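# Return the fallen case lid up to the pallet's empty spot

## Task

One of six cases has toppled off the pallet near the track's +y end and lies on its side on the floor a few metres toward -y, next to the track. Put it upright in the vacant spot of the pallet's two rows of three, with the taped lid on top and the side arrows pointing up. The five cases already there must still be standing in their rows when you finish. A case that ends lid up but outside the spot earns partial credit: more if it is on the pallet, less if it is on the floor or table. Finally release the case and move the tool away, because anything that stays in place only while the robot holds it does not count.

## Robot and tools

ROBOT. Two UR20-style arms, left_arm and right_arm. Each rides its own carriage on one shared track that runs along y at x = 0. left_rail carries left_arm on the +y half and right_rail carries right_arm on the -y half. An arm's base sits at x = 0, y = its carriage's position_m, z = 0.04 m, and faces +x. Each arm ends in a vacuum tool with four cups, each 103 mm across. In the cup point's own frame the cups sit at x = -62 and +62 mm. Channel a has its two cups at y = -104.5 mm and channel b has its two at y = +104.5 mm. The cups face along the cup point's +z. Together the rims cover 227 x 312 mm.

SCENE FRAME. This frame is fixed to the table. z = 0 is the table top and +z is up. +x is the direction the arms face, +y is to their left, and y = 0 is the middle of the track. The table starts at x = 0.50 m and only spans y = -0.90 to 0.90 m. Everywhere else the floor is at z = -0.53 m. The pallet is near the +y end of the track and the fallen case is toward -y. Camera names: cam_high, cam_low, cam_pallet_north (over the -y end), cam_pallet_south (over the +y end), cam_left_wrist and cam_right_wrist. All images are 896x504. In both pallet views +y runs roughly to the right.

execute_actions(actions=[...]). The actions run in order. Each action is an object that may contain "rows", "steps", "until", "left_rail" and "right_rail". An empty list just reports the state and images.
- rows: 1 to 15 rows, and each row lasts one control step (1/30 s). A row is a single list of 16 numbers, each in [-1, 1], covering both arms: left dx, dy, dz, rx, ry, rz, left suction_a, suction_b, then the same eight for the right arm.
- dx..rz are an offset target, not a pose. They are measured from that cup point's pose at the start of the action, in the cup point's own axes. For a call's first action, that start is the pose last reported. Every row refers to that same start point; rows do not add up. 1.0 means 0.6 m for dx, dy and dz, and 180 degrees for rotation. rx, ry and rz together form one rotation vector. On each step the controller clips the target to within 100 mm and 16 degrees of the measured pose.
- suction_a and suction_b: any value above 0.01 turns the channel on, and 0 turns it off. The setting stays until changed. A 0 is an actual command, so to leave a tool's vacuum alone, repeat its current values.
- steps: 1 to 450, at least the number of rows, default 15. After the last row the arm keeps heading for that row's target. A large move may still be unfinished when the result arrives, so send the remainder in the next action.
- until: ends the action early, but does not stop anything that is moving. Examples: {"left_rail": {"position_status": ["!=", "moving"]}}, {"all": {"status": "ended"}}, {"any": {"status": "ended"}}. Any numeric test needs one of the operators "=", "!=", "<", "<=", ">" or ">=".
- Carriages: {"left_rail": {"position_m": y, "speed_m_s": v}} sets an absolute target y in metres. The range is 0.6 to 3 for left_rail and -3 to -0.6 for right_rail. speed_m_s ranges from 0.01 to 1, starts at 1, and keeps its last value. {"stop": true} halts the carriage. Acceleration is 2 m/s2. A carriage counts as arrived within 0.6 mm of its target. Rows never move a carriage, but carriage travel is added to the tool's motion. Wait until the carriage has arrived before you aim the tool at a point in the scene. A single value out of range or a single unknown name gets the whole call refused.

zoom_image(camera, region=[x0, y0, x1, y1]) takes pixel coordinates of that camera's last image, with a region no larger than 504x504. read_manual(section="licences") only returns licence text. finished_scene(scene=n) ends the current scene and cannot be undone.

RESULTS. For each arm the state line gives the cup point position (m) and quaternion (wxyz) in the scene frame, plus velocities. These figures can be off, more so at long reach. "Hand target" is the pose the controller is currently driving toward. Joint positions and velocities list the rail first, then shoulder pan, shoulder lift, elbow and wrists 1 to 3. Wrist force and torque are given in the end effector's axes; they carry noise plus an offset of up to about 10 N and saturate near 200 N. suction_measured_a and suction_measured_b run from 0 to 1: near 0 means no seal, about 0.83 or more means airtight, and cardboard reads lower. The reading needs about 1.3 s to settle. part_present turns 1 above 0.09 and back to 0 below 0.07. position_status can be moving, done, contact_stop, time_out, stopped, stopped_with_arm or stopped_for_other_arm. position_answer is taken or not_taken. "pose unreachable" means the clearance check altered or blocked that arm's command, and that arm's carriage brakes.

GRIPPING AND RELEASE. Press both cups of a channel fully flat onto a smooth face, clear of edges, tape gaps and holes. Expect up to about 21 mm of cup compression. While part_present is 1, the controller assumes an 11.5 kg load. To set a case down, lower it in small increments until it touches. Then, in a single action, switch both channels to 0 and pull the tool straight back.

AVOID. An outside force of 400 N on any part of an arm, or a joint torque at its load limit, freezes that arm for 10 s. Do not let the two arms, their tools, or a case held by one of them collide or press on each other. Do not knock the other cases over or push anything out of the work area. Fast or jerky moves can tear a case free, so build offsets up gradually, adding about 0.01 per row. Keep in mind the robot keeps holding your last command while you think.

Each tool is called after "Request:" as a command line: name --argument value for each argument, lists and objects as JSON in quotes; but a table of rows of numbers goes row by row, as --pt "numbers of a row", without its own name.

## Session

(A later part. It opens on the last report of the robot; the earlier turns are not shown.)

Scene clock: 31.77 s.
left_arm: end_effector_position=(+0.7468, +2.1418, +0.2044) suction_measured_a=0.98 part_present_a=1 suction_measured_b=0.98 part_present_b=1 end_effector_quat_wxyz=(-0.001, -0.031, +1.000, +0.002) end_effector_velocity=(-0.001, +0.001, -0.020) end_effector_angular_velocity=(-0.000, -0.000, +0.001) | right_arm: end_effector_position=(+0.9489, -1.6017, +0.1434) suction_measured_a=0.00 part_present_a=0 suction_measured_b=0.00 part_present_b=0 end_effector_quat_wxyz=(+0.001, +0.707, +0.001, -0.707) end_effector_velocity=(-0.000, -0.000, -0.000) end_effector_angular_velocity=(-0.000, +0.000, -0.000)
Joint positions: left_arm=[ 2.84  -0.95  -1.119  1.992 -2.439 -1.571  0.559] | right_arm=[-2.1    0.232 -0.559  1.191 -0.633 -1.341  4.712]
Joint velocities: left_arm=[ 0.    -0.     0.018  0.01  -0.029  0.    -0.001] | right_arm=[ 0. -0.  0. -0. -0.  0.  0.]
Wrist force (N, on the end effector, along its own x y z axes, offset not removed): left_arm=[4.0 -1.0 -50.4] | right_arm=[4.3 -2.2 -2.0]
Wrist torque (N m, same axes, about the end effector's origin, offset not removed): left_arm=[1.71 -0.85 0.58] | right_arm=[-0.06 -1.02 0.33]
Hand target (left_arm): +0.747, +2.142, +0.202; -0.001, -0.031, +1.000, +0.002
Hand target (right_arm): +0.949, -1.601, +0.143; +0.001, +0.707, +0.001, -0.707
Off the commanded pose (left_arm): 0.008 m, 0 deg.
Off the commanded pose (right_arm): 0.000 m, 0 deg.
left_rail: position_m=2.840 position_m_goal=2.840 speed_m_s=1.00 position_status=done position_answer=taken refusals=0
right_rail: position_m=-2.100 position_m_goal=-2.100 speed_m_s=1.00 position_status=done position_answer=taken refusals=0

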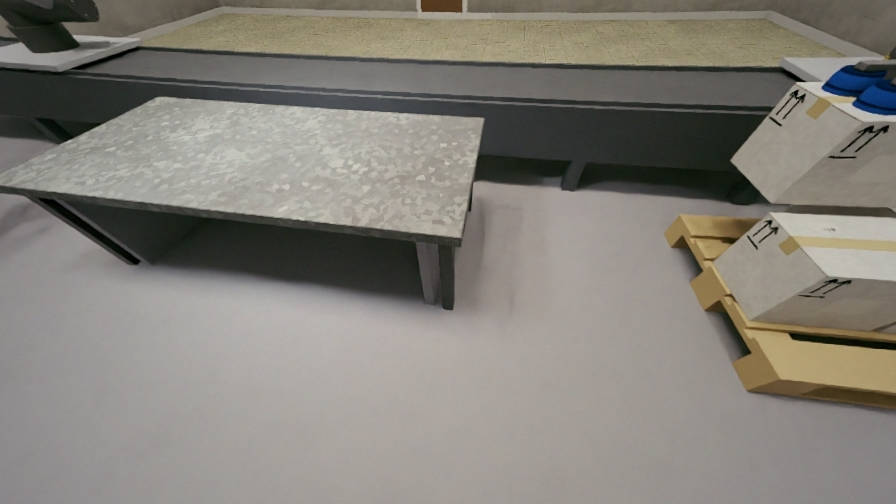

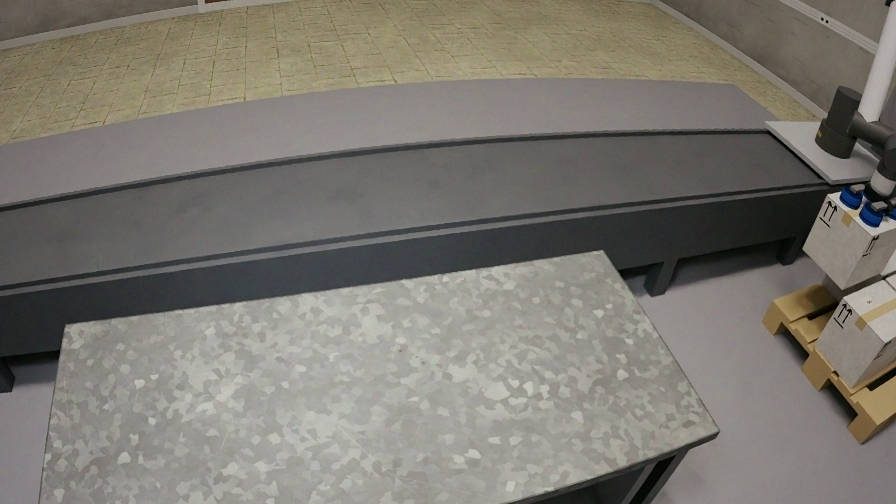

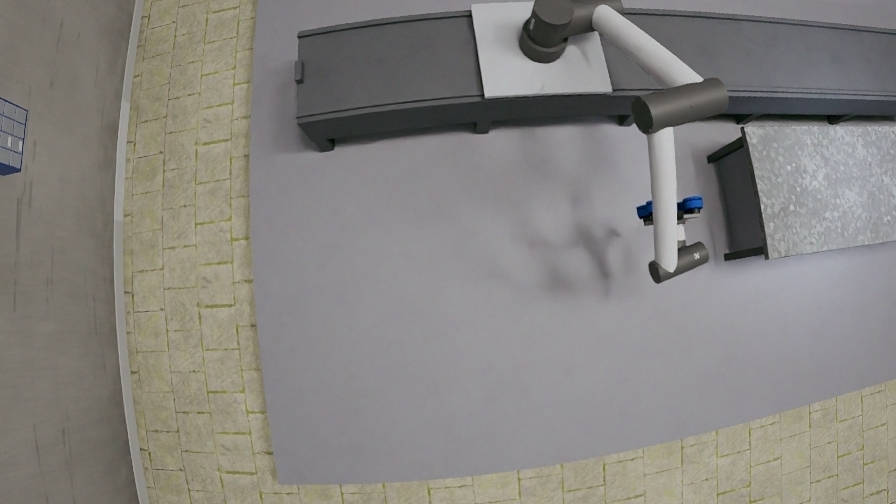

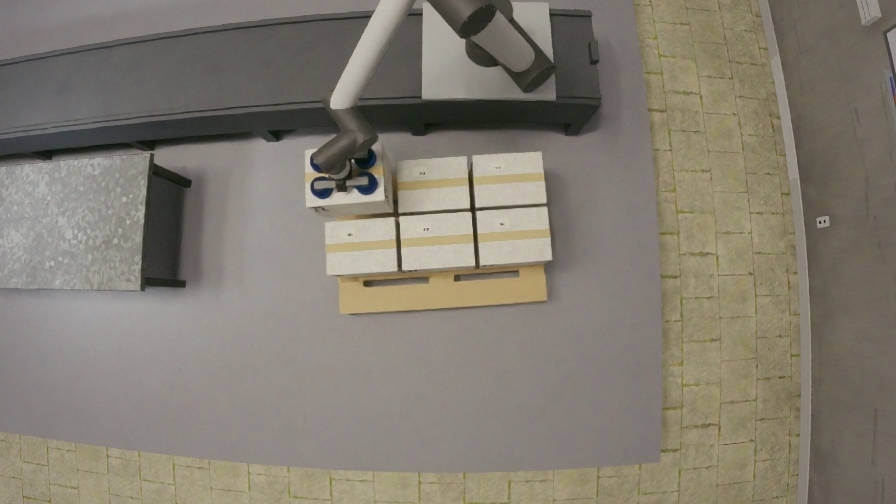

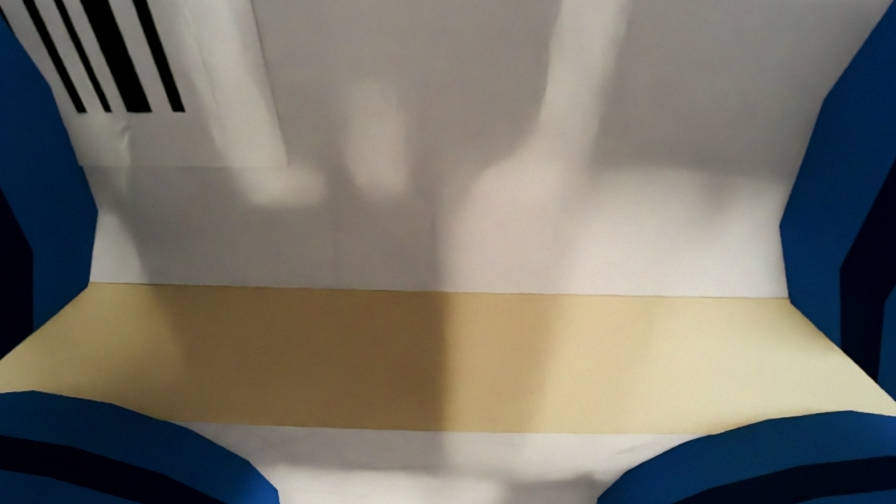

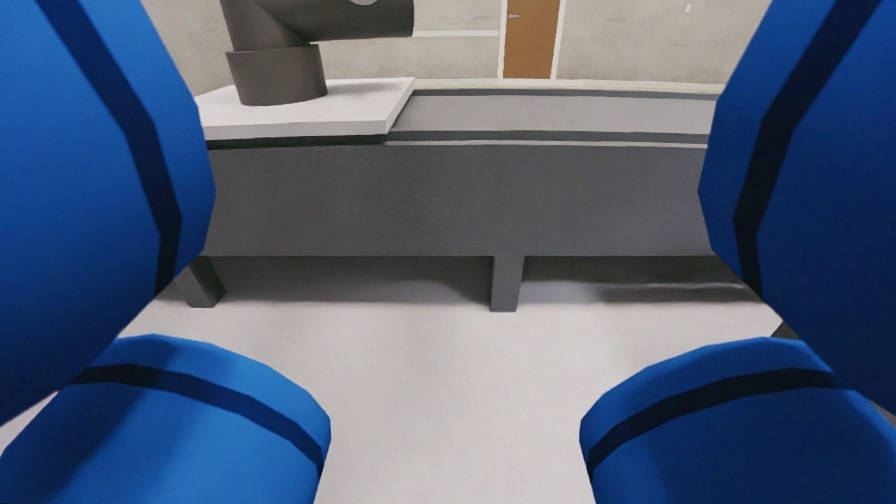

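Request:
execute_actions --actions '[{"rows":[[-0.002,-0.003,0.025,0.0005,-0.0003,0,1,1,0,0,0,0,0,0,0,0],[-0.004,-0.006,0.055,0.001,-0.0006,0,1,1,0,0,0,0,0,0,0,0],[-0.006,-0.009,0.09,0.0013,-0.0006,0,1,1,0,0,0,0,0,0,0,0],[-0.007,-0.011,0.125,0.0013,-0.0006,0,1,1,0,0,0,0,0,0,0,0],[-0.007,-0.011,0.16,0.0013,-0.0006,0,1,1,0,0,0,0,0,0,0,0],[-0.007,-0.011,0.195,0.0013,-0.0006,0,1,1,0,0,0,0,0,0,0,0],[-0.007,-0.011,0.23,0.0013,-0.0006,0,1,1,0,0,0,0,0,0,0,0],[-0.007,-0.011,0.265,0.0013,-0.0006,0,1,1,0,0,0,0,0,0,0,0],[-0.007,-0.011,0.30,0.0013,-0.0006,0,1,1,0,0,0,0,0,0,0,0],[-0.007,-0.011,0.335,0.0013,-0.0006,0,1,1,0,0,0,0,0,0,0,0],[-0.007,-0.011,0.37,0.0013,-0.0006,0,1,1,0,0,0,0,0,0,0,0],[-0.007,-0.011,0.405,0.0013,-0.0006,0,1,1,0,0,0,0,0,0,0,0],[-0.007,-0.011,0.44,0.0013,-0.0006,0,1,1,0,0,0,0,0,0,0,0],[-0.007,-0.011,0.475,0.0013,-0.0006,0,1,1,0,0,0,0,0,0,0,0],[-0.007,-0.011,0.514,0.0013,-0.0006,0,1,1,0,0,0,0,0,0,0,0]],"steps":19}]'

Scene clock: 32.90 s.
left_arm: end_effector_position=(+0.7449, +2.1434, -0.0347) suction_measured_a=0.98 part_present_a=1 suction_measured_b=0.98 part_present_b=1 end_effector_quat_wxyz=(-0.002, -0.031, +1.000, +0.002) end_effector_velocity=(+0.004, -0.005, -0.450) end_effector_angular_velocity=(-0.004, -0.003, -0.000) | right_arm: end_effector_position=(+0.9489, -1.6017, +0.1434) suction_measured_a=0.00 part_present_a=0 suction_measured_b=0.00 part_present_b=0 end_effector_quat_wxyz=(+0.001, +0.707, +0.001, -0.707) end_effector_velocity=(-0.000, +0.000, -0.000) end_effector_angular_velocity=(-0.000, +0.000, +0.000)
Joint positions: left_arm=[ 2.84  -0.95  -0.857  2.036 -2.743 -1.572  0.558] | right_arm=[-2.1    0.232 -0.559  1.191 -0.633 -1.341  4.712]
Joint velocities: left_arm=[ 0.    -0.     0.543 -0.025 -0.523 -0.     0.   ] | right_arm=[ 0.  0.  0. -0.  0. -0.  0.]
Wrist force (N, on the end effector, along its own x y z axes, offset not removed): left_arm=[1.8 -4.0 -51.9] | right_arm=[2.2 -0.8 2.4]
Wrist torque (N m, same axes, about the end effector's origin, offset not removed): left_arm=[1.29 -0.47 0.64] | right_arm=[0.09 -0.72 0.42]
Hand target (left_arm): +0.746, +2.142, -0.099; -0.001, -0.031, +1.000, +0.001
Hand target (right_arm): +0.949, -1.601, +0.143; +0.001, +0.707, +0.001, -0.707
Off the commanded pose (left_arm): 0.070 m, 0 deg.
Off the commanded pose (right_arm): 0.000 m, 0 deg.
left_rail: position_m=2.840 position_m_goal=2.840 speed_m_s=1.00 position_status=done position_answer=taken refusals=0
right_rail: position_m=-2.100 position_m_goal=-2.100 speed_m_s=1.00 position_status=done position_answer=taken refusals=0

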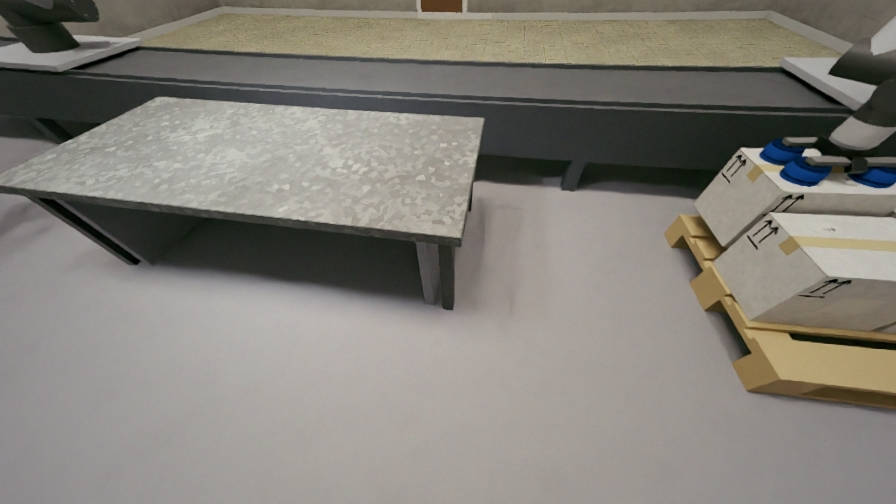

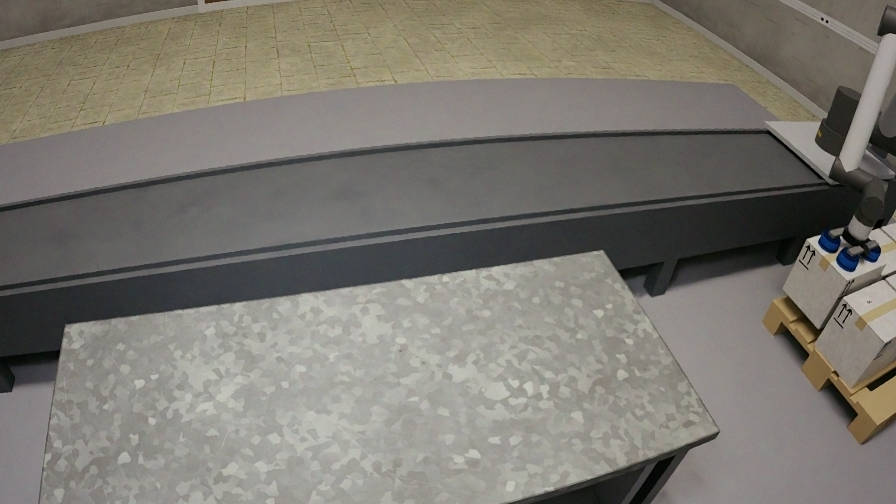

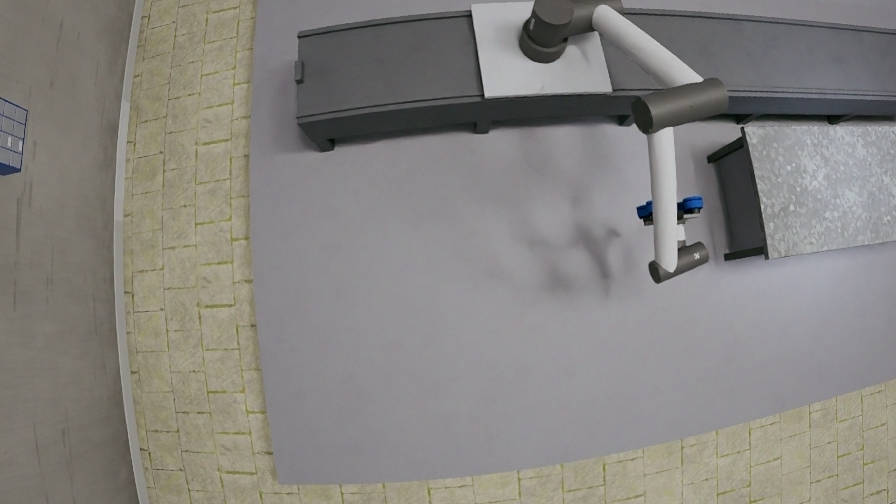

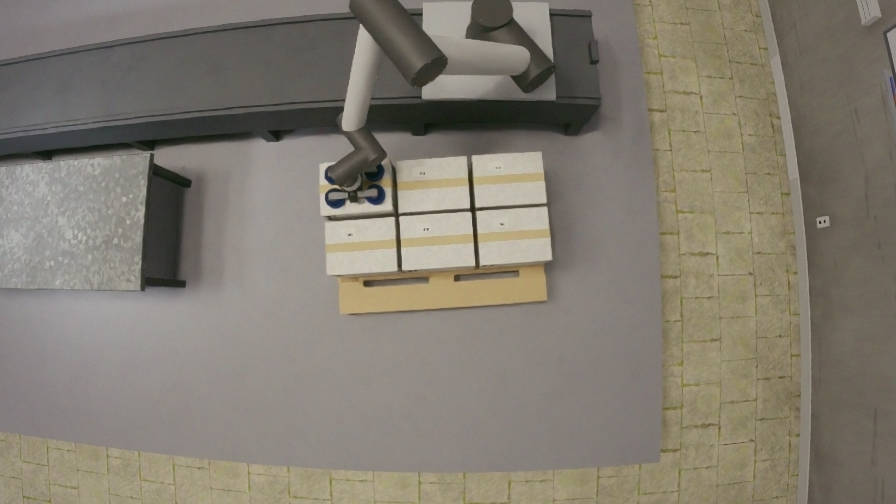

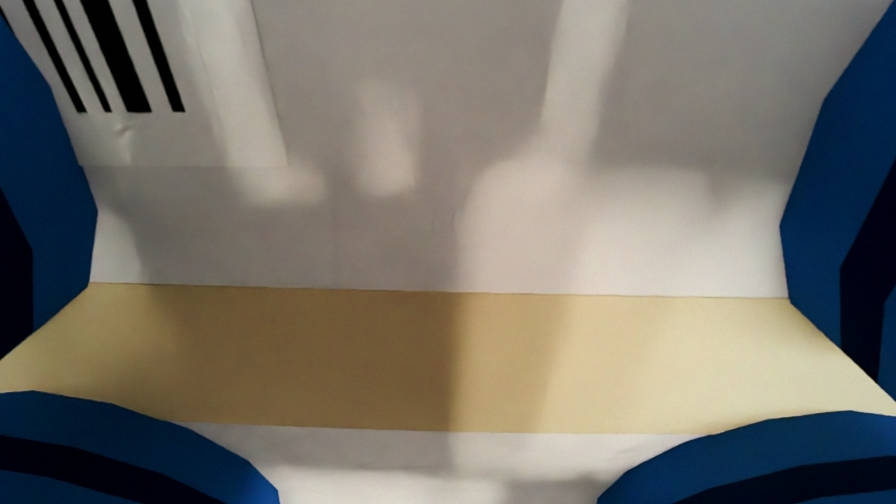

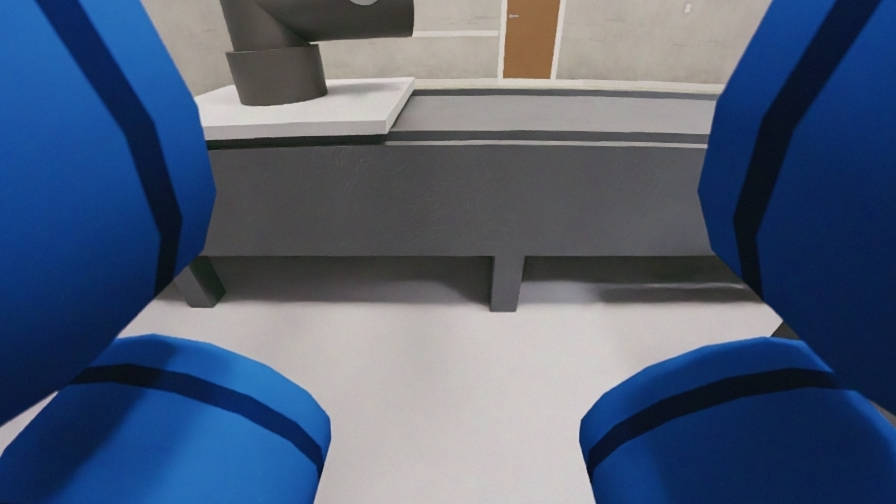

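Request:
execute_actions --actions '[]'

Request:
zoom_image --camera "cam_pallet_south" --region '[310, 140, 490, 290]'

Request:
zoom_image --camera "cam_high" --region '[660, 160, 800, 290]'

Scene clock: 33.27 s.
left_arm: end_effector_position=(+0.7459, +2.1424, -0.0952) suction_measured_a=0.98 part_present_a=1 suction_measured_b=0.98 part_present_b=1 end_effector_quat_wxyz=(-0.001, -0.031, +1.000, +0.002) end_effector_velocity=(+0.001, +0.000, -0.028) end_effector_angular_velocity=(-0.002, -0.001, +0.000) | right_arm: end_effector_position=(+0.9489, -1.6017, +0.1434) suction_measured_a=0.00 part_present_a=0 suction_measured_b=0.00 part_present_b=0 end_effector_quat_wxyz=(+0.001, +0.707, +0.001, -0.707) end_effector_velocity=(+0.000, -0.000, +0.000) end_effector_angular_velocity=(-0.000, -0.000, -0.000)
Joint positions: left_arm=[ 2.84  -0.95  -0.783  2.029 -2.813 -1.572  0.558] | right_arm=[-2.1    0.232 -0.559  1.191 -0.633 -1.341  4.712]
Joint velocities: left_arm=[ 0.     0.     0.034 -0.004 -0.033 -0.     0.   ] | right_arm=[ 0. -0. -0. -0. -0.  0.  0.]
Wrist force (N, on the end effector, along its own x y z axes, offset not removed): left_arm=[3.0 -1.7 -49.1] | right_arm=[3.3 -2.0 -1.4]
Wrist torque (N m, same axes, about the end effector's origin, offset not removed): left_arm=[1.62 -0.72 0.60] | right_arm=[0.03 -0.74 0.34]
Hand target (left_arm): +0.746, +2.142, -0.099; -0.001, -0.031, +1.000, +0.001
Hand target (right_arm): +0.949, -1.601, +0.143; +0.001, +0.707, +0.001, -0.707
Off the commanded pose (left_arm): 0.012 m, 0 deg.
Off the commanded pose (right_arm): 0.000 m, 0 deg.
left_rail: position_m=2.840 position_m_goal=2.840 speed_m_s=1.00 position_status=done position_answer=taken refusals=0
right_rail: position_m=-2.100 position_m_goal=-2.100 speed_m_s=1.00 position_status=done position_answer=taken refusals=0

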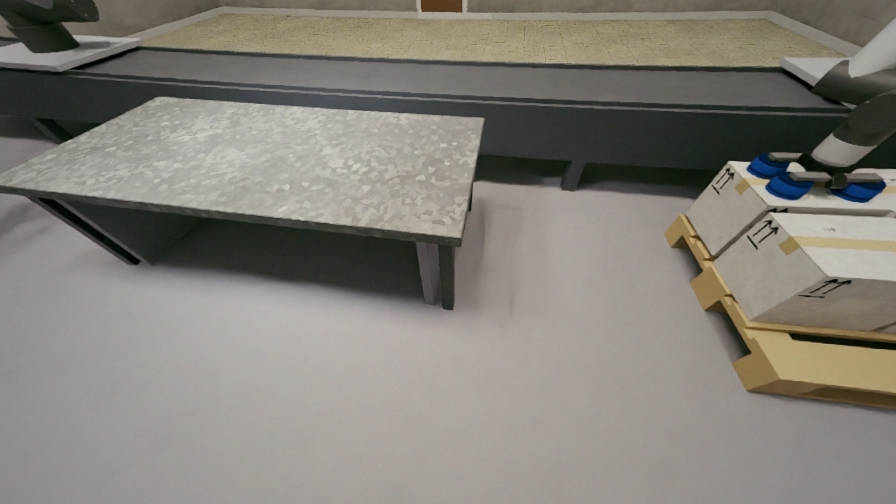

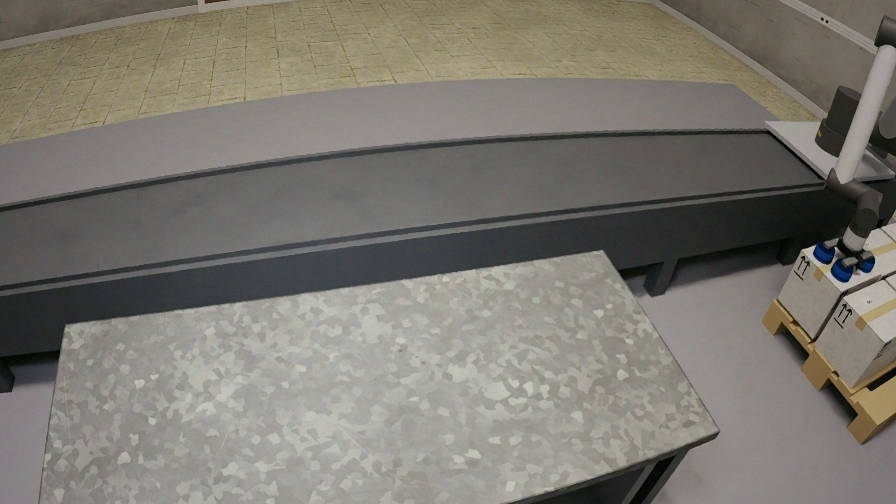

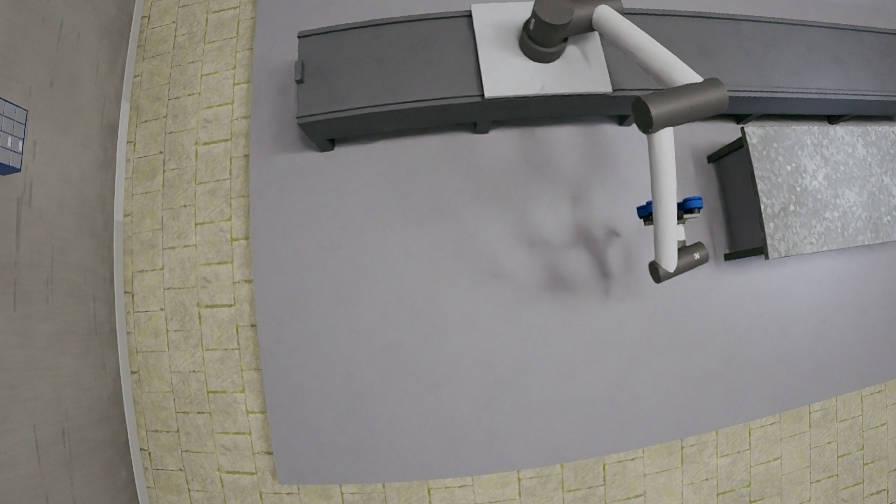

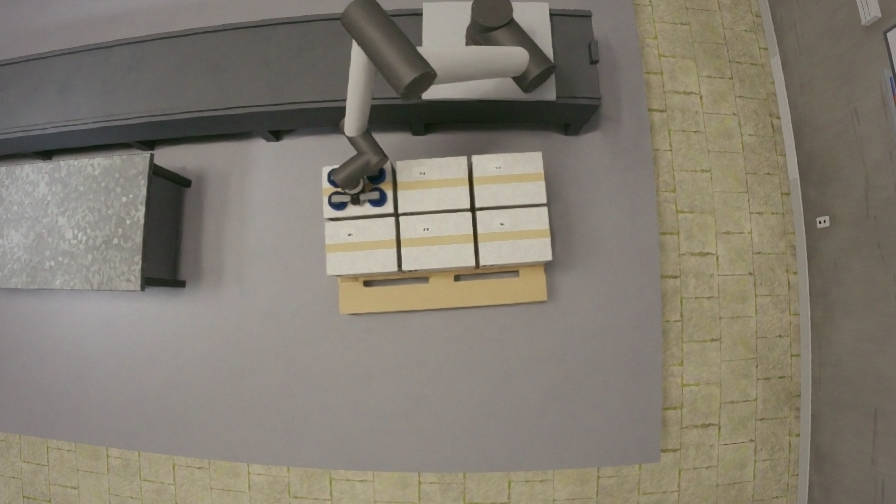

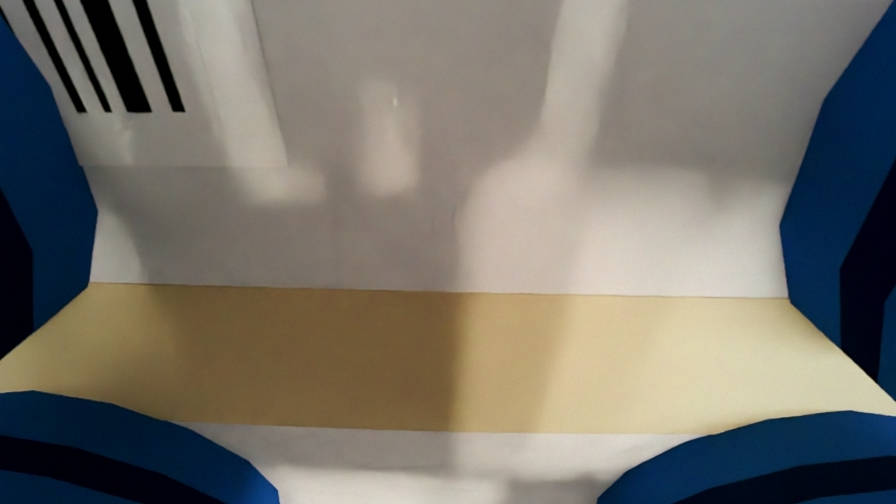

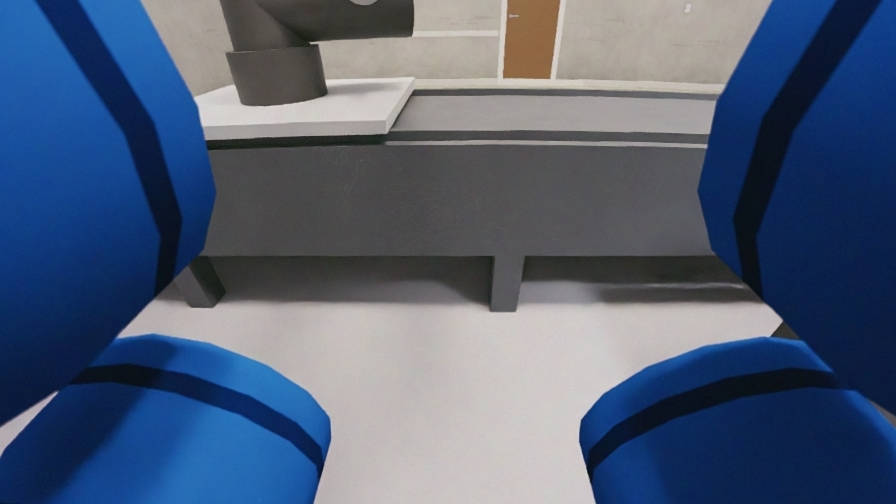

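Region (310, 140, 490, 290) of cam_pallet_south's 896x504 image, scaled by 2.800, with more detail than that image has.

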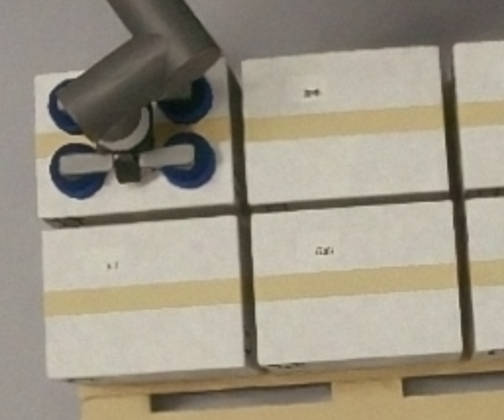

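Region (660, 160, 800, 290) of cam_high's 896x504 image, scaled by 3.600, with more detail than that image has; it fills the top 468 rows of this view, and the rest is white.

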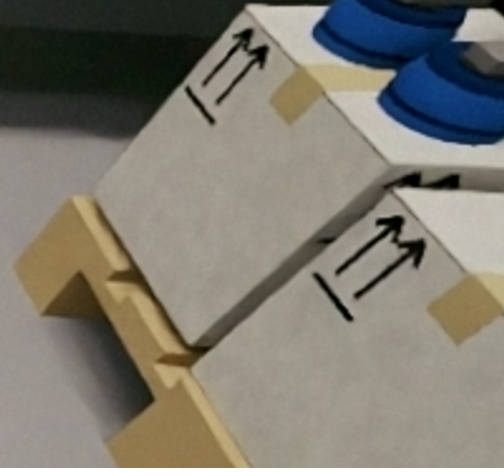

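Request:
execute_actions --actions '[{"rows":[[-0.005,-0.0055,0.0247,0.001,-0.0006,0,1,1,0,0,0,0,0,0,0,0]],"steps":1}]'

Scene clock: 33.50 s.
left_arm: end_effector_position=(+0.7460, +2.1424, -0.0982) suction_measured_a=0.98 part_present_a=1 suction_measured_b=0.98 part_present_b=1 end_effector_quat_wxyz=(-0.001, -0.031, +1.000, +0.001) end_effector_velocity=(+0.005, -0.005, -0.019) end_effector_angular_velocity=(-0.006, -0.004, +0.000) | right_arm: end_effector_position=(+0.9489, -1.6017, +0.1434) suction_measured_a=0.00 part_present_a=0 suction_measured_b=0.00 part_present_b=0 end_effector_quat_wxyz=(+0.001, +0.707, +0.001, -0.707) end_effector_velocity=(+0.000, -0.000, -0.000) end_effector_angular_velocity=(-0.000, +0.000, -0.000)
Joint positions: left_arm=[ 2.84  -0.95  -0.779  2.028 -2.816 -1.572  0.558] | right_arm=[-2.1    0.232 -0.559  1.191 -0.633 -1.341  4.712]
Joint velocities: left_arm=[ 0.     0.001  0.027 -0.011 -0.023 -0.     0.001] | right_arm=[ 0. -0.  0. -0. -0. -0.  0.]
Wrist force (N, on the end effector, along its own x y z axes, offset not removed): left_arm=[5.0 -0.8 -53.5] | right_arm=[4.4 -2.4 -1.0]
Wrist torque (N m, same axes, about the end effector's origin, offset not removed): left_arm=[1.44 -0.65 0.68] | right_arm=[0.08 -0.98 0.22]
Hand target (left_arm): +0.749, +2.139, -0.110; -0.001, -0.031, +1.000, +0.000
Hand target (right_arm): +0.949, -1.601, +0.143; +0.001, +0.707, +0.001, -0.707
Off the commanded pose (left_arm): 0.013 m, 0 deg.
Off the commanded pose (right_arm): 0.000 m, 0 deg.
left_rail: position_m=2.840 position_m_goal=2.840 speed_m_s=1.00 position_status=done position_answer=taken refusals=0
right_rail: position_m=-2.100 position_m_goal=-2.100 speed_m_s=1.00 position_status=done position_answer=taken refusals=0

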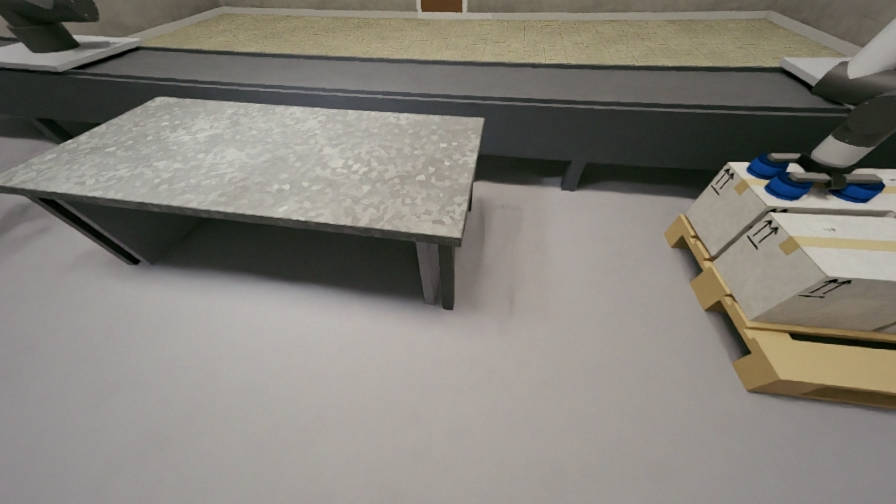

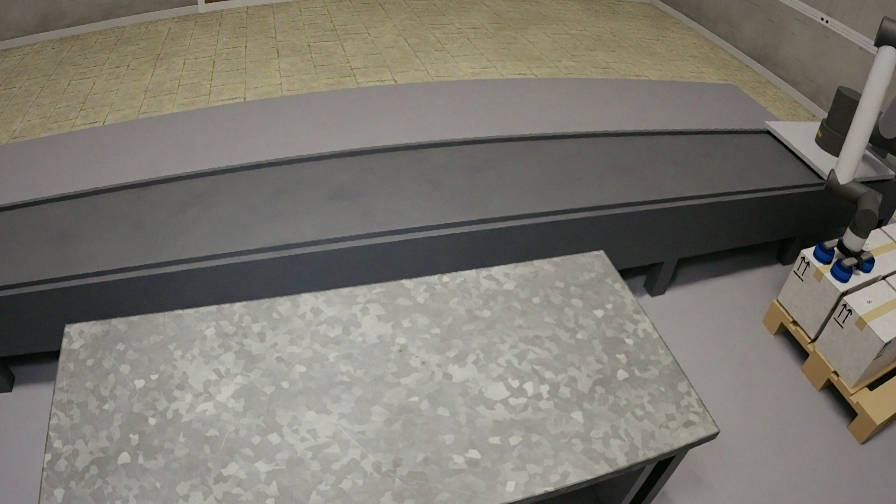

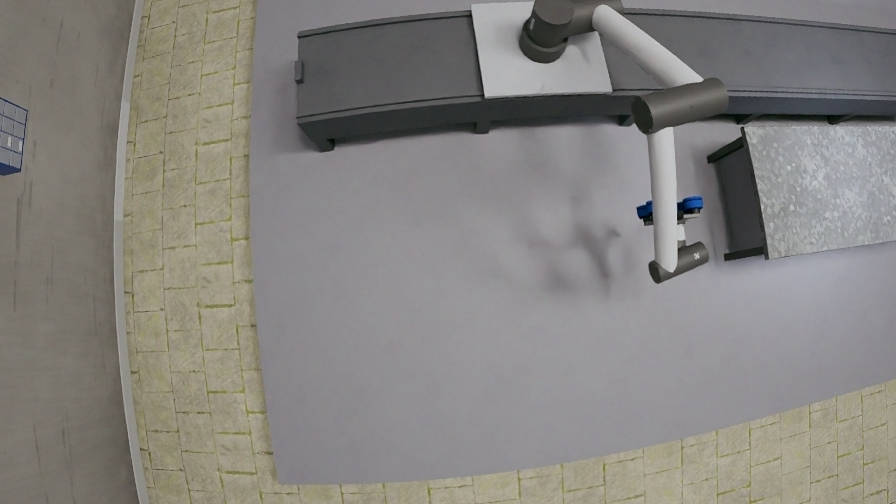

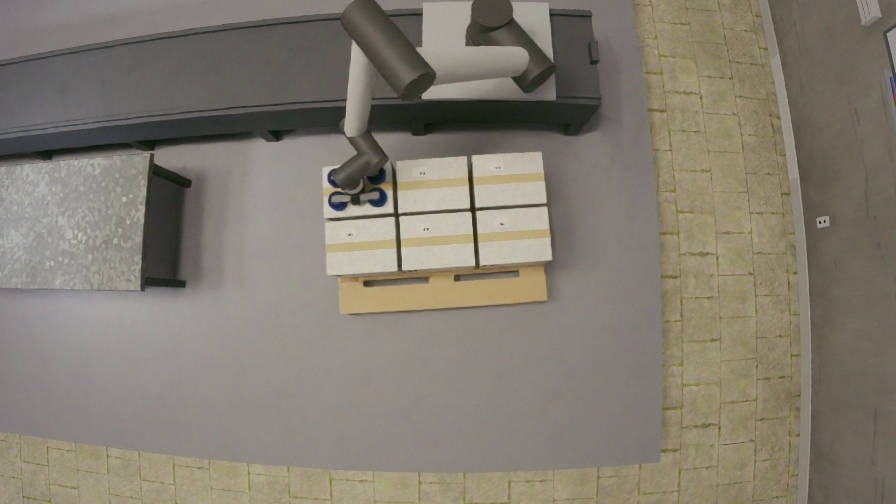

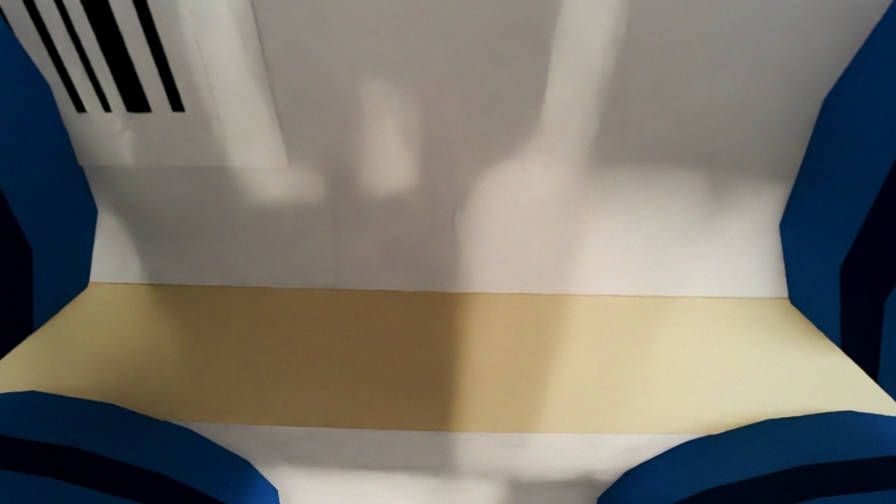

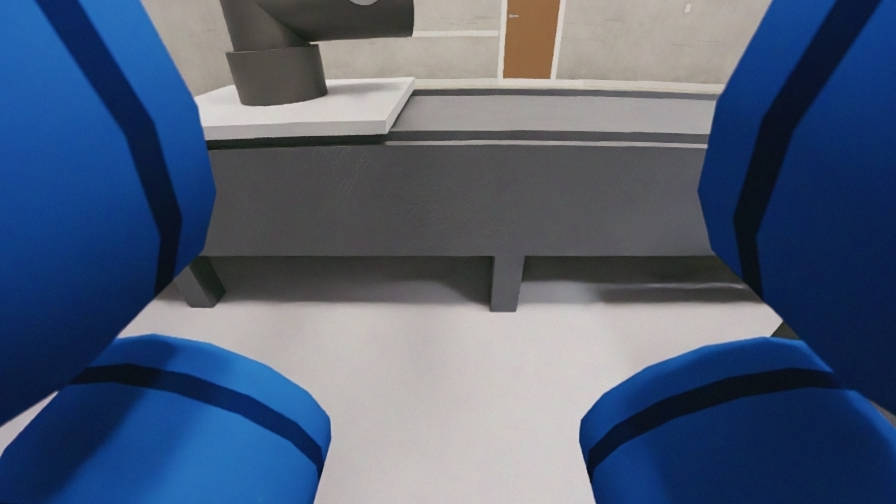

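Request:
execute_actions --actions '[]'

Scene clock: 34.03 s.
left_arm: end_effector_position=(+0.7489, +2.1396, -0.1097) suction_measured_a=0.98 part_present_a=1 suction_measured_b=0.98 part_present_b=1 end_effector_quat_wxyz=(-0.000, -0.031, +1.000, +0.000) end_effector_velocity=(+0.000, -0.000, -0.002) end_effector_angular_velocity=(-0.000, -0.000, -0.000) | right_arm: end_effector_position=(+0.9489, -1.6017, +0.1434) suction_measured_a=0.00 part_present_a=0 suction_measured_b=0.00 part_present_b=0 end_effector_quat_wxyz=(+0.001, +0.707, +0.001, -0.707) end_effector_velocity=(-0.000, +0.000, -0.000) end_effector_angular_velocity=(-0.000, +0.000, +0.000)
Joint positions: left_arm=[ 2.84  -0.949 -0.763  2.022 -2.829 -1.572  0.559] | right_arm=[-2.1    0.232 -0.559  1.191 -0.633 -1.341  4.712]
Joint velocities: left_arm=[ 0.     0.     0.002 -0.001 -0.002 -0.     0.   ] | right_arm=[ 0.  0.  0. -0.  0. -0.  0.]
Wrist force (N, on the end effector, along its own x y z axes, offset not removed): left_arm=[2.5 -3.8 -51.9] | right_arm=[1.2 1.0 -1.2]
Wrist torque (N m, same axes, about the end effector's origin, offset not removed): left_arm=[1.42 -0.63 0.64] | right_arm=[0.42 -0.47 0.27]
Hand target (left_arm): +0.749, +2.139, -0.110; -0.001, -0.031, +1.000, +0.000
Hand target (right_arm): +0.949, -1.601, +0.143; +0.001, +0.707, +0.001, -0.707
Off the commanded pose (left_arm): 0.000 m, 0 deg.
Off the commanded pose (right_arm): 0.000 m, 0 deg.
left_rail: position_m=2.840 position_m_goal=2.840 speed_m_s=1.00 position_status=done position_answer=taken refusals=0
right_rail: position_m=-2.100 position_m_goal=-2.100 speed_m_s=1.00 position_status=done position_answer=taken refusals=0

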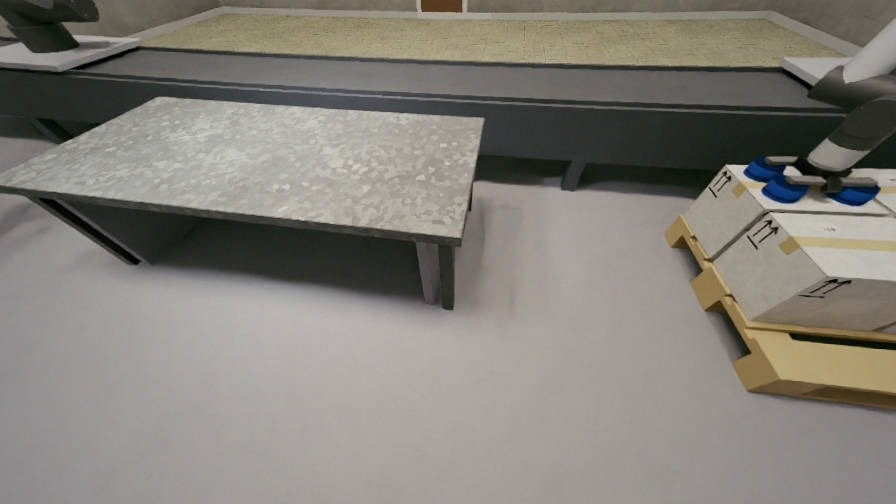

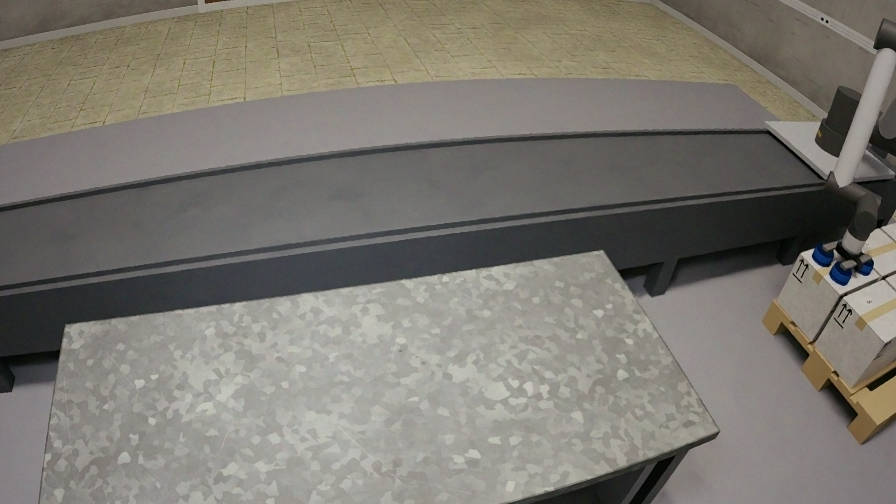

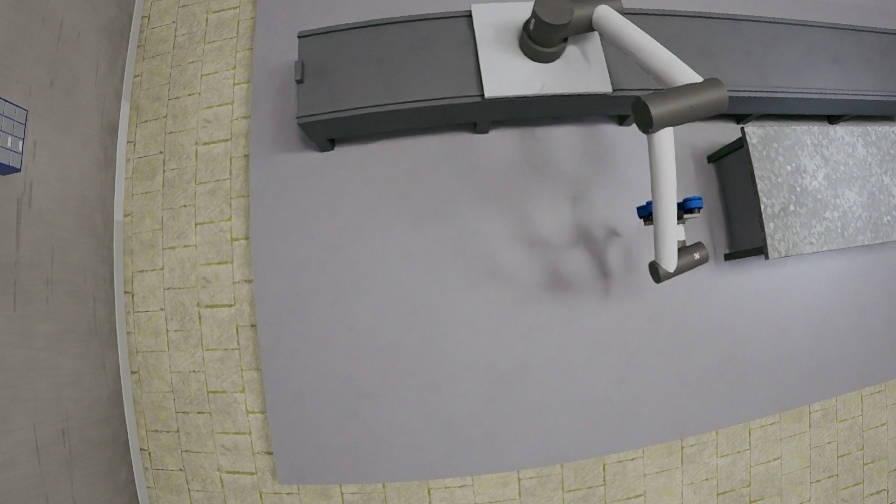

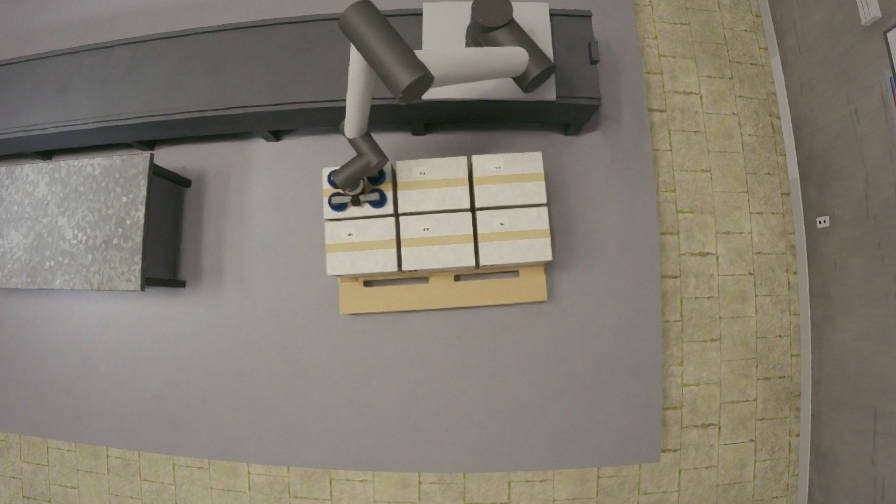

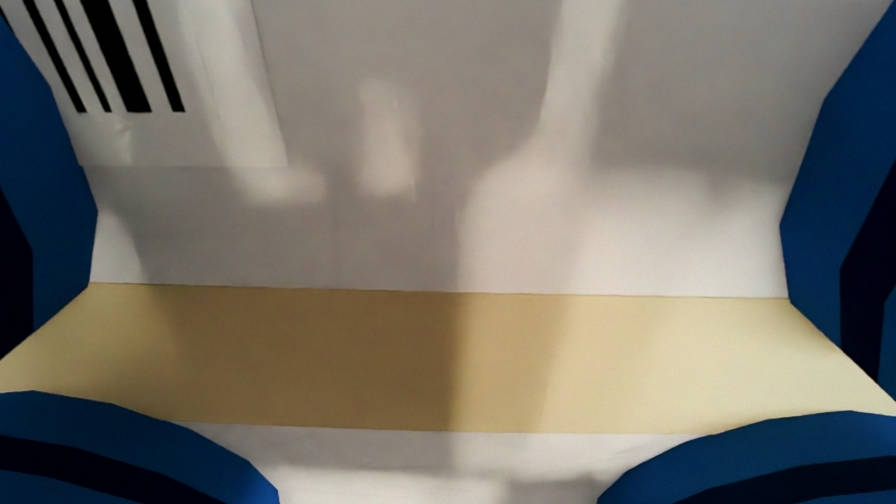

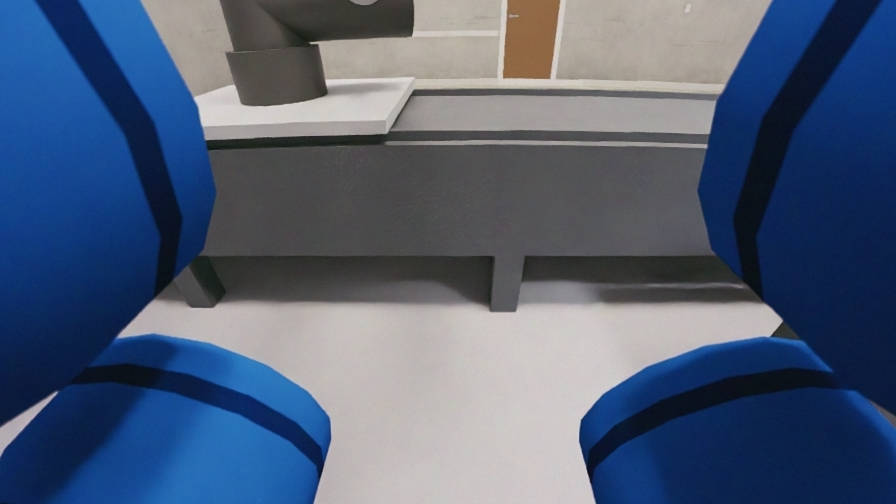

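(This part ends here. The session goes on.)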